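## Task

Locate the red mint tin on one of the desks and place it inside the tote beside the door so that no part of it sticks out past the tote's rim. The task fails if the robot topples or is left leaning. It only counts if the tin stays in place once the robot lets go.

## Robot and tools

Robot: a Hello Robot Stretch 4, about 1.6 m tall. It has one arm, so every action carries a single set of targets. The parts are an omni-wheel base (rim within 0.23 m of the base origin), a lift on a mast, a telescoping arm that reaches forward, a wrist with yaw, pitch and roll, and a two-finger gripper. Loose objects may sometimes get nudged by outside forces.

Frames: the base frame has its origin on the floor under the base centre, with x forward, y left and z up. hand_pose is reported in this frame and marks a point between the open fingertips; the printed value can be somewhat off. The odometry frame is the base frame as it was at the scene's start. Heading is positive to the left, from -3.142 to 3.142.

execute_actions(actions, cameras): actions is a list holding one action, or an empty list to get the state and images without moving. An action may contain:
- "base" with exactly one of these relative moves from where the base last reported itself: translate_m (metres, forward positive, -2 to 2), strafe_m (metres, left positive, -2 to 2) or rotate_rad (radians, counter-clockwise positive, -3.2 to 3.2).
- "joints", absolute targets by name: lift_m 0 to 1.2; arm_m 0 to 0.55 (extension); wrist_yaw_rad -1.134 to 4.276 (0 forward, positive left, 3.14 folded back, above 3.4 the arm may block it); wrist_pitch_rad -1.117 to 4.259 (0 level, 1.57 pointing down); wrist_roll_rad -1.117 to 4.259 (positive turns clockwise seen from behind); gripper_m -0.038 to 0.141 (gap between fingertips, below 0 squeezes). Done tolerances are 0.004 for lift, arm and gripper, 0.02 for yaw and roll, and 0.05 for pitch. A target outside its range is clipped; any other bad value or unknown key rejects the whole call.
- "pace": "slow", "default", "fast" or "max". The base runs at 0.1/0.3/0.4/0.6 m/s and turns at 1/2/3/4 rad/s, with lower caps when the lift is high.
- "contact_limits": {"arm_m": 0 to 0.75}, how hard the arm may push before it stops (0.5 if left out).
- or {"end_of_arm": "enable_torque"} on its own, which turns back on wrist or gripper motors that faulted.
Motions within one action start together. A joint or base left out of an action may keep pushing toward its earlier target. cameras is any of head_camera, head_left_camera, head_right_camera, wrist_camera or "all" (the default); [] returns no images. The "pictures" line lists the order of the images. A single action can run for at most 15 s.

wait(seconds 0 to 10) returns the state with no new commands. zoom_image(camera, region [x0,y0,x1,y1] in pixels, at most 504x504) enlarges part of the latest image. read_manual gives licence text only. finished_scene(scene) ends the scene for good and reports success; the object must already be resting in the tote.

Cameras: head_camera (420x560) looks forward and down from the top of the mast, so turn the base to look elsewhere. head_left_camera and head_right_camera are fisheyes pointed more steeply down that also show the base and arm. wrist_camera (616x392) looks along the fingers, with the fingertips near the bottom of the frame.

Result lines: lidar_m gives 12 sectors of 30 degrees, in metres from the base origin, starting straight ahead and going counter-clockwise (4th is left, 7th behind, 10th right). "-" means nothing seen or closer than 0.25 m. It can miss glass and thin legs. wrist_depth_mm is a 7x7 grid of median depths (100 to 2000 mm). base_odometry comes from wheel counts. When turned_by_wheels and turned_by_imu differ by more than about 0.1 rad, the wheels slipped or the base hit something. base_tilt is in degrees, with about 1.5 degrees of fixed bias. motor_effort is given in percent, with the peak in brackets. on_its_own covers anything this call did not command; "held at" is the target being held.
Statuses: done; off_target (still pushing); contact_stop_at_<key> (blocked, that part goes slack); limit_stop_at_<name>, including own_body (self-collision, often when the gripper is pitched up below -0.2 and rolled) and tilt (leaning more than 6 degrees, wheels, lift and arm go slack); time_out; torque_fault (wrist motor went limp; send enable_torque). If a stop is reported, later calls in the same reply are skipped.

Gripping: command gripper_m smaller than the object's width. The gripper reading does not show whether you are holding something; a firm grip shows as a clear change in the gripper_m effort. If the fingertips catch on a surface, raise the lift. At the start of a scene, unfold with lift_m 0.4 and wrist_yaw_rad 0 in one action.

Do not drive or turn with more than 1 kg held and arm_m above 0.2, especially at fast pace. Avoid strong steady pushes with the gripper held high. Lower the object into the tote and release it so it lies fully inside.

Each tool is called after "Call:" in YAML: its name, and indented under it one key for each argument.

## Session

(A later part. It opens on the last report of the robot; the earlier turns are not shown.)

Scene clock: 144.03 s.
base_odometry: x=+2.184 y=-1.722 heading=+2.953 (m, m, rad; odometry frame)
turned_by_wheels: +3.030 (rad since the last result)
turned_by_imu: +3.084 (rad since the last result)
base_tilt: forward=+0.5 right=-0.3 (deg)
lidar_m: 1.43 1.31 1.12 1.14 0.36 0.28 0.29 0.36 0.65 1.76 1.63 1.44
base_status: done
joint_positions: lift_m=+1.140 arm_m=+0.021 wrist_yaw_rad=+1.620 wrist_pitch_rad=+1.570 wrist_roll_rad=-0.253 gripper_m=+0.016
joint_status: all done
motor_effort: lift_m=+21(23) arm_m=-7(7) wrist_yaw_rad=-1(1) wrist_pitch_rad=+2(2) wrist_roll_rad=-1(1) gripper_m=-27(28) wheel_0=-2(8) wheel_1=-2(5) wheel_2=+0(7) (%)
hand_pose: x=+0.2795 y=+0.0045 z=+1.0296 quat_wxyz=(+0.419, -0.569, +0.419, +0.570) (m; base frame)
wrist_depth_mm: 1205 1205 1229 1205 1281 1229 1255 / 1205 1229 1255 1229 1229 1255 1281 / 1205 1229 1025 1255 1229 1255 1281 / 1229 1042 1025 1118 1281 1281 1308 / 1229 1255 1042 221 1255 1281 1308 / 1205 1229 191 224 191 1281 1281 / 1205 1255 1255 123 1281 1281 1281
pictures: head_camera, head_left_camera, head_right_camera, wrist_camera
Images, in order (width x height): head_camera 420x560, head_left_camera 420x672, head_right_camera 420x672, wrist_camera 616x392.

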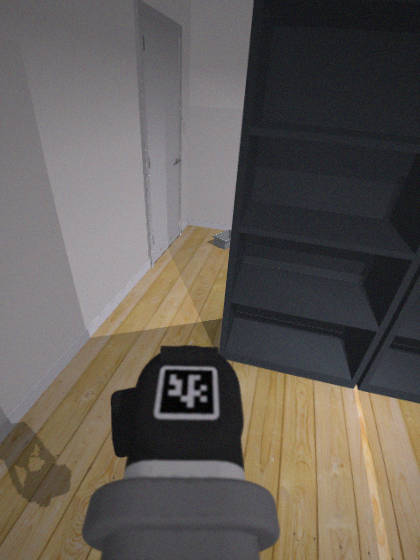

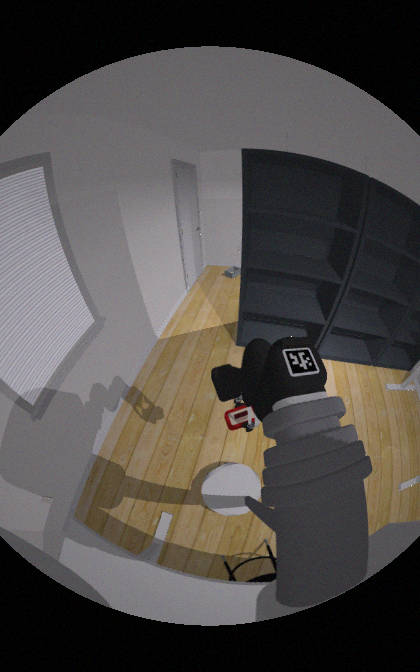

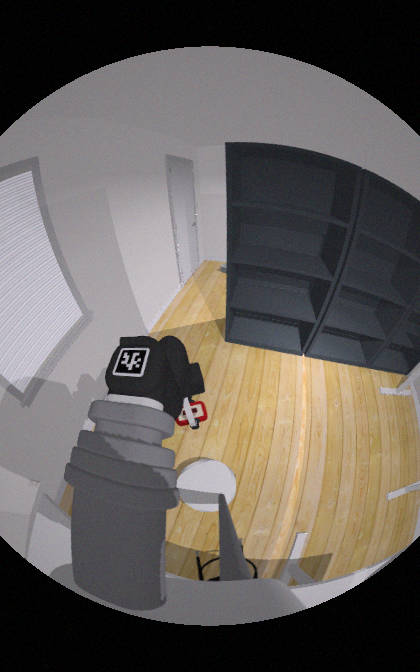

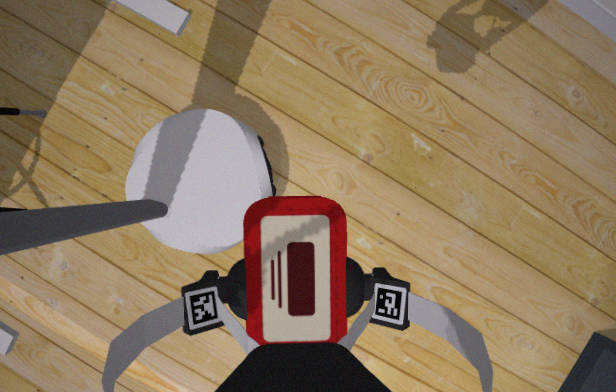

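Call:
execute_actions:
  actions:
    - {"base": {"rotate_rad": 0.13}, "joints": {"arm_m": 0.06, "lift_m": 0.42}, "pace": "max"}
  cameras: ["head_camera", "wrist_camera"]

Scene clock: 157.60 s.
base_odometry: x=+2.184 y=-1.722 heading=+3.082 (m, m, rad; odometry frame)
turned_by_wheels: +0.130 (rad since the last result)
turned_by_imu: +0.132 (rad since the last result)
base_tilt: forward=+0.2 right=-0.2 (deg)
lidar_m: 1.47 1.23 1.13 0.50 0.34 0.28 0.30 0.36 0.85 1.81 1.56 1.43
base_status: done
joint_positions: lift_m=+0.420 arm_m=+0.059 wrist_yaw_rad=+1.620 wrist_pitch_rad=+1.570 wrist_roll_rad=-0.253 gripper_m=+0.016
joint_status: all done
motor_effort: lift_m=+18(17) arm_m=+7(6) wrist_yaw_rad=-1(1) wrist_pitch_rad=+1(2) wrist_roll_rad=-2(1) gripper_m=-27(28) wheel_0=-2(5) wheel_1=-2(4) wheel_2=-2(7) (%)
hand_pose: x=+0.3170 y=+0.0045 z=+0.3098 quat_wxyz=(+0.419, -0.569, +0.419, +0.570) (m; base frame)
wrist_depth_mm: 312 332 530 525 530 544 539 / 312 319 525 530 530 539 544 / 314 319 530 535 539 539 549 / 315 317 530 535 539 544 544 / 315 320 424 222 539 544 549 / 317 320 191 222 190 549 554 / 439 530 539 123 549 549 559
pictures: head_camera, wrist_camera
Images, in order (width x height): head_camera 420x560, wrist_camera 616x392.

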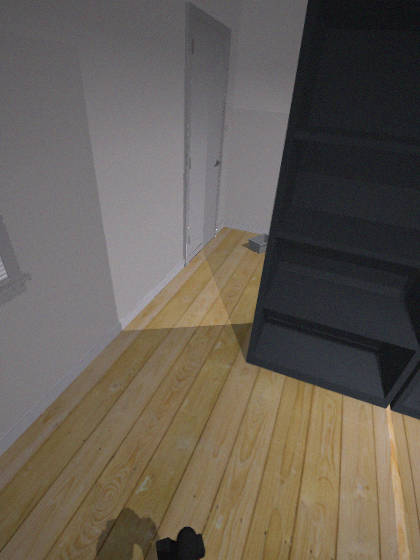

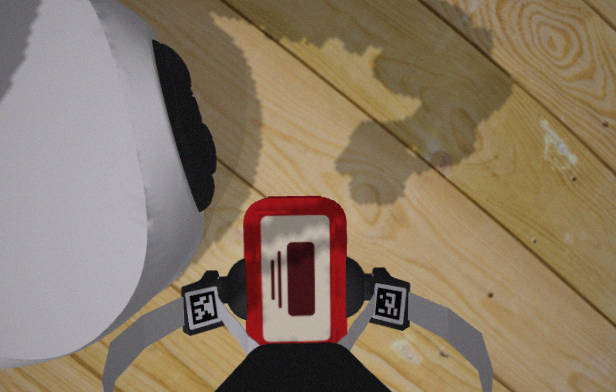

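Call:
execute_actions:
  actions:
    - {"base": {"translate_m": 1.85}, "pace": "max"}

Scene clock: 171.17 s.
base_odometry: x=+0.337 y=-1.613 heading=+3.082 (m, m, rad; odometry frame)
turned_by_wheels: +0.000 (rad since the last result)
turned_by_imu: +0.005 (rad since the last result)
base_tilt: forward=+0.3 right=-0.2 (deg)
lidar_m: 0.73 0.47 0.42 0.42 0.57 1.18 2.35 0.52 0.46 0.46 2.07 1.39
base_status: done
joint_positions: lift_m=+0.420 arm_m=+0.059 wrist_yaw_rad=+1.620 wrist_pitch_rad=+1.570 wrist_roll_rad=-0.253 gripper_m=+0.016
joint_status: not commanded
motor_effort: lift_m=+18(18) arm_m=+7(7) wrist_yaw_rad=-1(1) wrist_pitch_rad=-2(0) wrist_roll_rad=-1(1) gripper_m=-27(28) wheel_0=-1(8) wheel_1=-1(4) wheel_2=+0(14) (%)
hand_pose: x=+0.3170 y=+0.0045 z=+0.3098 quat_wxyz=(+0.419, -0.569, +0.419, +0.570) (m; base frame)
wrist_depth_mm: 314 334 525 525 535 442 368 / 314 319 530 530 539 517 427 / 314 319 535 535 539 544 508 / 314 320 530 530 539 544 549 / 317 319 421 221 539 554 549 / 317 322 191 223 191 549 549 / 439 535 544 123 549 549 559
pictures: head_camera, head_left_camera, head_right_camera, wrist_camera
Images, in order (width x height): head_camera 420x560, head_left_camera 420x672, head_right_camera 420x672, wrist_camera 616x392.

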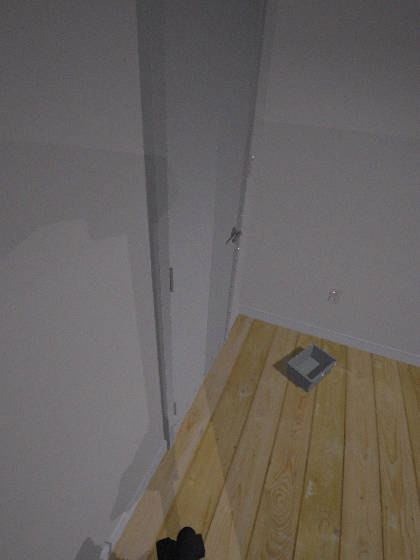

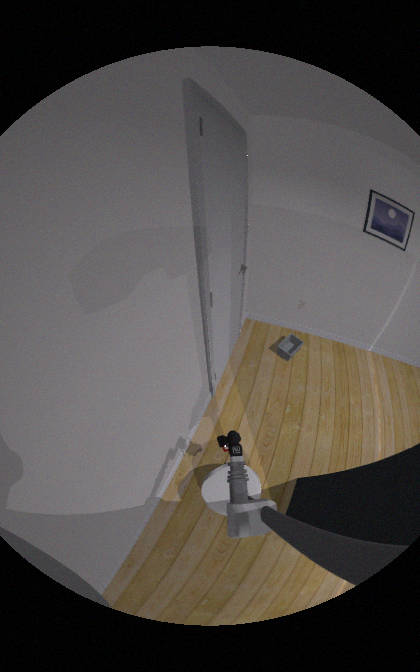

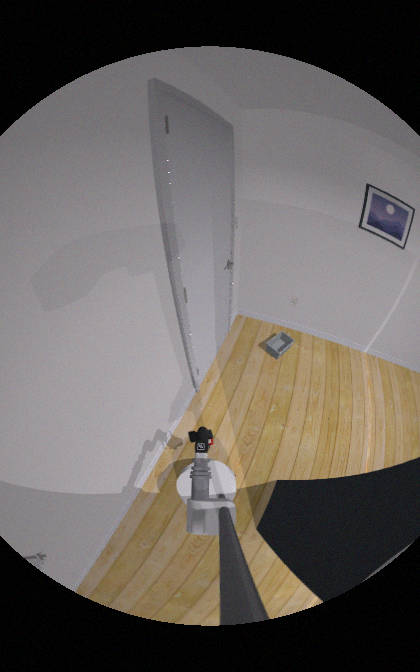

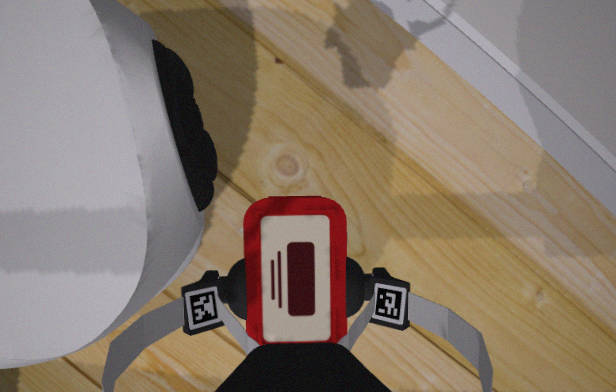

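Call:
zoom_image:
  camera: "head_camera"
  region: [260, 330, 360, 410]

Region (260, 330, 360, 410) of head_camera's 420x560 image, scaled by 5.040, with more detail than that image has; it fills the top 403 rows of this view, and the rest is white.

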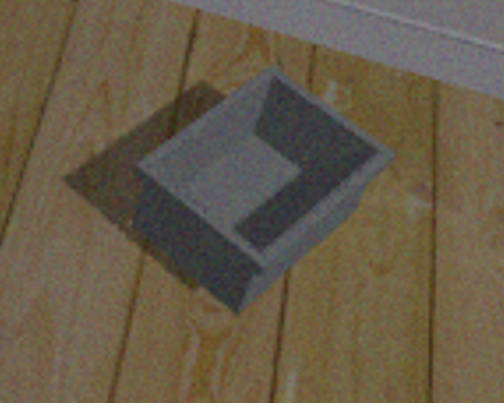

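Call:
execute_actions:
  actions:
    - {"base": {"rotate_rad": -0.5}, "joints": {"wrist_roll_rad": 0.47}, "pace": "fast"}
  cameras: ["head_camera"]

Scene clock: 183.63 s.
base_odometry: x=+0.337 y=-1.613 heading=+2.582 (m, m, rad; odometry frame)
turned_by_wheels: -0.500 (rad since the last result)
turned_by_imu: -0.509 (rad since the last result)
base_tilt: forward=+0.4 right=-0.3 (deg)
lidar_m: 1.37 0.70 0.47 0.42 0.43 0.58 1.26 2.10 0.52 0.46 0.49 2.04
base_status: done
joint_positions: lift_m=+0.420 arm_m=+0.059 wrist_yaw_rad=+1.620 wrist_pitch_rad=+1.570 wrist_roll_rad=+0.470 gripper_m=+0.016
joint_status: all done
motor_effort: lift_m=+18(18) arm_m=+7(7) wrist_yaw_rad=-1(1) wrist_pitch_rad=+0(0) wrist_roll_rad=+1(7) gripper_m=-27(25) wheel_0=+0(6) wheel_1=-1(8) wheel_2=+0(8) (%)
hand_pose: x=+0.3170 y=+0.0045 z=+0.3098 quat_wxyz=(+0.593, -0.385, +0.593, +0.385) (m; base frame)
wrist_depth_mm: 517 521 525 530 539 544 539 / 517 525 525 530 539 539 549 / 521 521 530 535 535 539 544 / 349 521 535 535 539 544 554 / 319 336 442 222 539 544 549 / 317 320 191 223 191 549 559 / 319 320 342 123 549 549 559
pictures: head_camera
Images, in order (width x height): head_camera 420x560.

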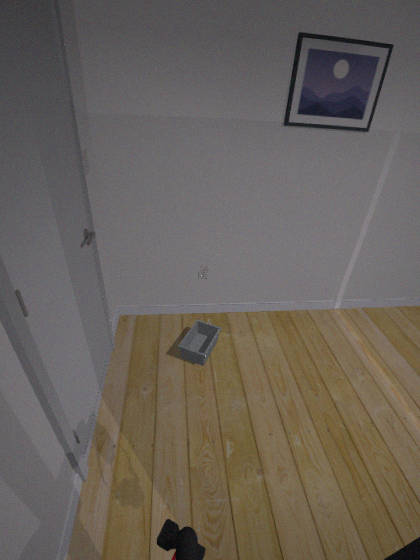

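Call:
execute_actions:
  actions:
    - {"base": {"translate_m": 0.92}, "joints": {"arm_m": 0.28}, "pace": "max"}

Scene clock: 188.40 s.
base_odometry: x=-0.442 y=-1.124 heading=+2.582 (m, m, rad; odometry frame)
turned_by_wheels: +0.000 (rad since the last result)
turned_by_imu: +0.003 (rad since the last result)
base_tilt: forward=+0.4 right=-0.3 (deg)
lidar_m: 0.46 0.79 0.54 0.49 0.49 0.68 1.62 0.81 0.94 2.07 1.58 1.08
base_status: done
joint_positions: lift_m=+0.420 arm_m=+0.279 wrist_yaw_rad=+1.620 wrist_pitch_rad=+1.570 wrist_roll_rad=+0.470 gripper_m=+0.016
joint_status: all done
motor_effort: lift_m=+18(18) arm_m=+7(7) wrist_yaw_rad=-1(0) wrist_pitch_rad=+0(0) wrist_roll_rad=+1(1) gripper_m=-27(28) wheel_0=+0(10) wheel_1=-1(9) wheel_2=+0(14) (%)
hand_pose: x=+0.5370 y=+0.0045 z=+0.3098 quat_wxyz=(+0.593, -0.384, +0.593, +0.385) (m; base frame)
wrist_depth_mm: 517 517 521 530 530 539 535 / 517 517 525 530 535 535 544 / 512 521 530 535 539 539 544 / 521 525 530 508 530 500 549 / 525 530 530 222 539 508 549 / 521 525 191 222 191 459 559 / 436 530 535 123 544 549 559
pictures: head_camera, head_left_camera, head_right_camera, wrist_camera
Images, in order (width x height): head_camera 420x560, head_left_camera 420x672, head_right_camera 420x672, wrist_camera 616x392.

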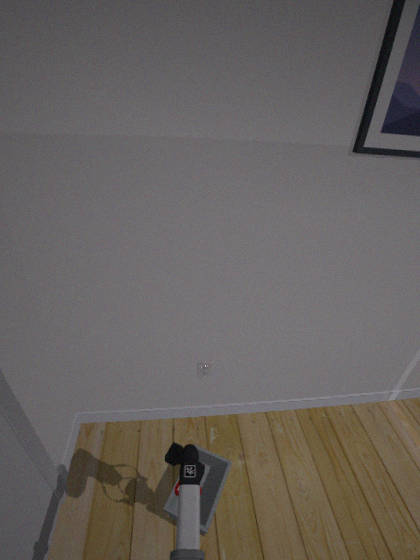

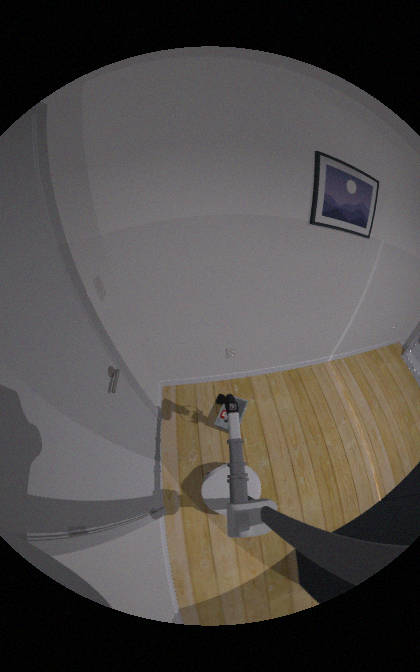

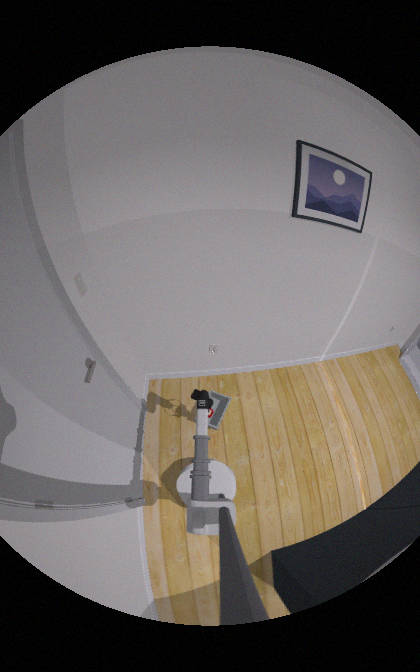

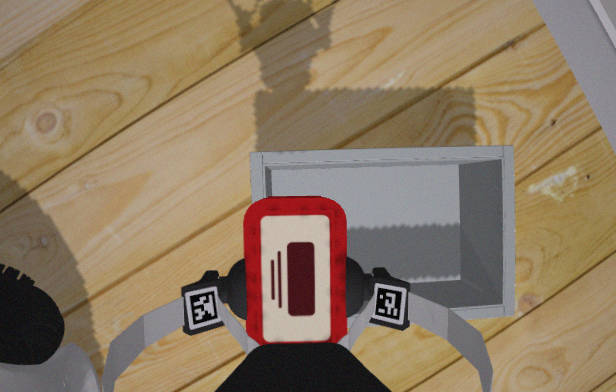

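Call:
execute_actions:
  actions:
    - {"base": {"rotate_rad": -0.062}, "joints": {"arm_m": 0.367, "wrist_roll_rad": 0.385, "lift_m": 0.31}}
  cameras: ["wrist_camera", "head_camera"]

Scene clock: 198.33 s.
base_odometry: x=-0.442 y=-1.124 heading=+2.520 (m, m, rad; odometry frame)
turned_by_wheels: -0.062 (rad since the last result)
turned_by_imu: -0.063 (rad since the last result)
base_tilt: forward=+0.3 right=-0.3 (deg)
lidar_m: 0.48 0.91 0.52 0.49 0.50 0.66 1.34 0.80 0.87 1.79 1.70 1.12
base_status: done
joint_positions: lift_m=+0.310 arm_m=+0.366 wrist_yaw_rad=+1.620 wrist_pitch_rad=+1.570 wrist_roll_rad=+0.385 gripper_m=+0.016
joint_status: all done
motor_effort: lift_m=+17(16) arm_m=+7(7) wrist_yaw_rad=+0(1) wrist_pitch_rad=-4(1) wrist_roll_rad=-1(2) gripper_m=-28(27) wheel_0=+0(3) wheel_1=-1(5) wheel_2=+0(3) (%)
hand_pose: x=+0.6239 y=+0.0045 z=+0.1999 quat_wxyz=(+0.577, -0.409, +0.577, +0.409) (m; base frame)
wrist_depth_mm: 407 413 415 421 421 427 430 / 410 413 415 421 424 430 430 / 415 415 345 368 384 430 433 / 413 370 418 418 427 359 433 / 418 370 418 220 424 359 436 / 415 334 191 222 191 359 439 / 421 304 306 123 324 439 442
pictures: head_camera, wrist_camera
Images, in order (width x height): head_camera 420x560, wrist_camera 616x392.

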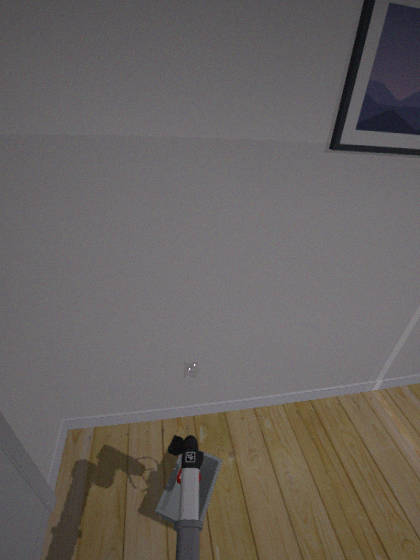

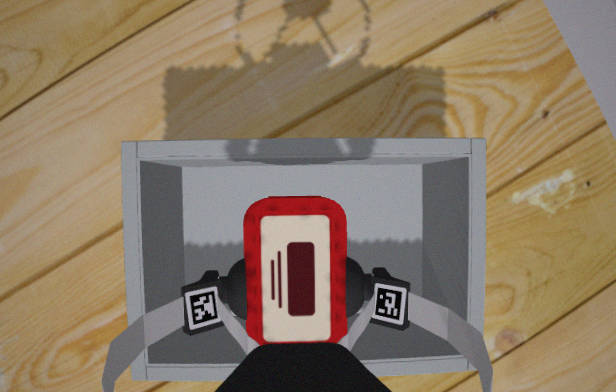

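Call:
execute_actions:
  actions:
    - {"joints": {"arm_m": 0.372, "lift_m": 0.146}}
  cameras: ["wrist_camera"]

Scene clock: 207.10 s.
base_odometry: x=-0.442 y=-1.124 heading=+2.520 (m, m, rad; odometry frame)
turned_by_wheels: +0.000 (rad since the last result)
turned_by_imu: +0.000 (rad since the last result)
base_tilt: forward=+0.3 right=-0.3 (deg)
lidar_m: 0.48 0.90 0.55 0.49 0.48 0.63 1.36 0.80 0.90 1.78 1.70 1.08
base_status: not commanded
joint_positions: lift_m=+0.146 arm_m=+0.371 wrist_yaw_rad=+1.620 wrist_pitch_rad=+1.570 wrist_roll_rad=+0.385 gripper_m=+0.016
joint_status: all done
motor_effort: lift_m=+17(15) arm_m=+7(9) wrist_yaw_rad=-1(0) wrist_pitch_rad=-2(1) wrist_roll_rad=-2(1) gripper_m=-28(27) wheel_0=+0(0) wheel_1=-1(1) wheel_2=-1(0) (%)
hand_pose: x=+0.6289 y=+0.0045 z=+0.0359 quat_wxyz=(+0.577, -0.409, +0.577, +0.409) (m; base frame)
wrist_depth_mm: 251 254 256 257 259 263 264 / 252 253 254 257 259 262 265 / 147 154 163 168 171 171 181 / 195 253 255 257 260 262 202 / 194 254 256 221 263 263 203 / 192 248 191 222 191 256 202 / 189 244 259 123 263 238 200
pictures: wrist_camera
Images, in order (width x height): wrist_camera 616x392.

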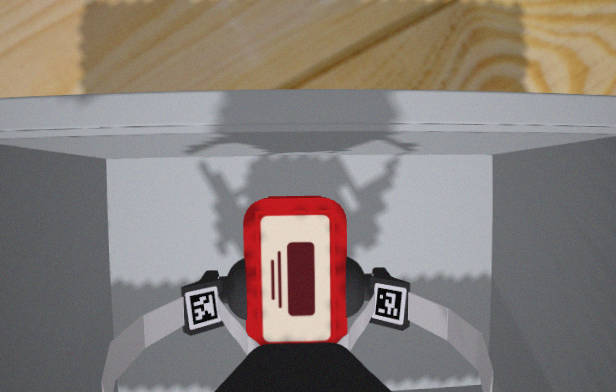

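Call:
execute_actions:
  actions:
    - {"joints": {"lift_m": 0.140, "gripper_m": 0.08}}
  cameras: ["wrist_camera"]

Scene clock: 210.07 s.
base_odometry: x=-0.442 y=-1.124 heading=+2.520 (m, m, rad; odometry frame)
turned_by_wheels: +0.000 (rad since the last result)
turned_by_imu: +0.000 (rad since the last result)
base_tilt: forward=+0.3 right=-0.4 (deg)
lidar_m: 0.47 0.89 0.55 0.49 0.49 0.66 1.34 0.81 0.87 1.75 1.71 1.10
base_status: not commanded
joint_positions: lift_m=+0.140 arm_m=+0.371 wrist_yaw_rad=+1.620 wrist_pitch_rad=+1.570 wrist_roll_rad=+0.385 gripper_m=+0.080
joint_status: all done
motor_effort: lift_m=+17(15) arm_m=+7(7) wrist_yaw_rad=+0(0) wrist_pitch_rad=-2(1) wrist_roll_rad=-1(1) gripper_m=-3(28) wheel_0=+0(0) wheel_1=-1(1) wheel_2=+0(1) (%)
hand_pose: x=+0.6289 y=+0.0045 z=+0.0299 quat_wxyz=(+0.577, -0.409, +0.577, +0.409) (m; base frame)
wrist_depth_mm: 246 248 250 251 254 255 257 / 245 248 249 252 253 255 258 / 146 154 162 167 170 171 180 / 195 248 251 251 254 255 202 / 194 249 251 231 255 257 202 / 193 250 204 233 204 256 202 / 189 245 253 122 257 254 200
pictures: wrist_camera
Images, in order (width x height): wrist_camera 616x392.

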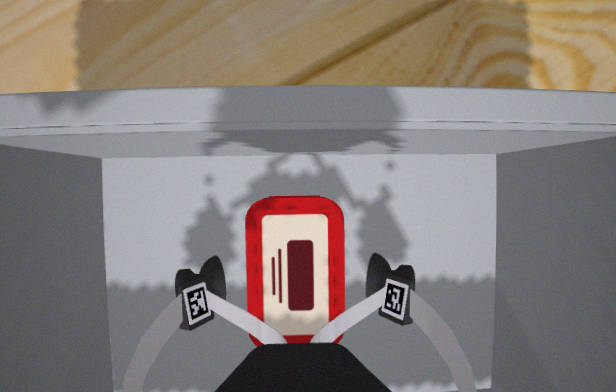

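The tin is resting on the tote floor. Lifting the gripper clear.

Call:
execute_actions:
  actions:
    - {"joints": {"lift_m": 0.32}, "pace": "fast"}
  cameras: ["wrist_camera", "head_camera"]

Scene clock: 212.37 s.
base_odometry: x=-0.442 y=-1.124 heading=+2.520 (m, m, rad; odometry frame)
turned_by_wheels: +0.000 (rad since the last result)
turned_by_imu: +0.000 (rad since the last result)
base_tilt: forward=+0.3 right=-0.2 (deg)
lidar_m: 0.50 0.89 0.56 0.48 0.50 0.66 1.36 0.81 0.87 1.78 1.72 1.11
base_status: not commanded
joint_positions: lift_m=+0.320 arm_m=+0.371 wrist_yaw_rad=+1.620 wrist_pitch_rad=+1.570 wrist_roll_rad=+0.385 gripper_m=+0.080
joint_status: all done
motor_effort: lift_m=+20(21) arm_m=+7(7) wrist_yaw_rad=+0(0) wrist_pitch_rad=-3(1) wrist_roll_rad=-1(2) gripper_m=-1(2) wheel_0=+0(0) wheel_1=-1(1) wheel_2=+0(1) (%)
hand_pose: x=+0.6289 y=+0.0045 z=+0.2096 quat_wxyz=(+0.577, -0.409, +0.577, +0.409) (m; base frame)
wrist_depth_mm: 415 421 427 430 430 439 436 / 418 424 427 430 433 439 442 / 421 424 427 433 433 439 442 / 421 387 430 433 436 442 445 / 424 384 430 413 433 442 452 / 427 345 203 433 205 445 449 / 430 320 330 122 327 449 452
pictures: head_camera, wrist_camera
Images, in order (width x height): head_camera 420x560, wrist_camera 616x392.

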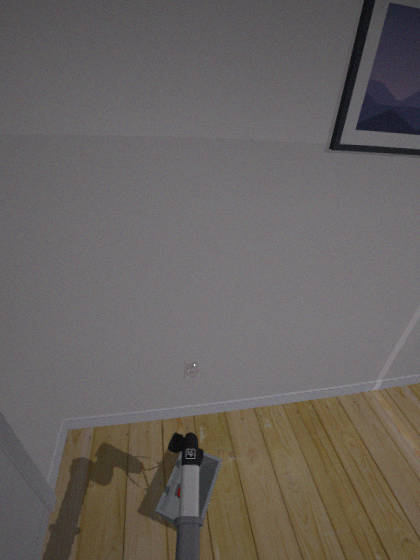

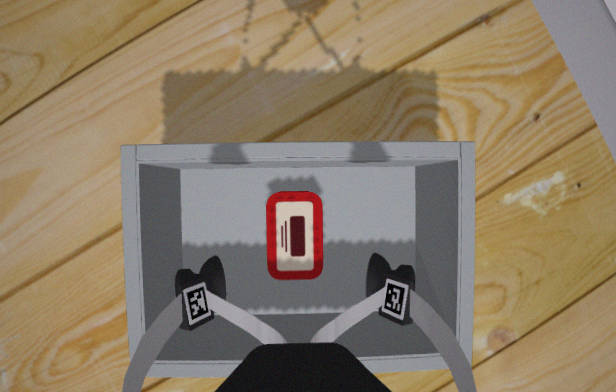

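Call:
finished_scene:
  scene: 1

The scene is finished: the task was done.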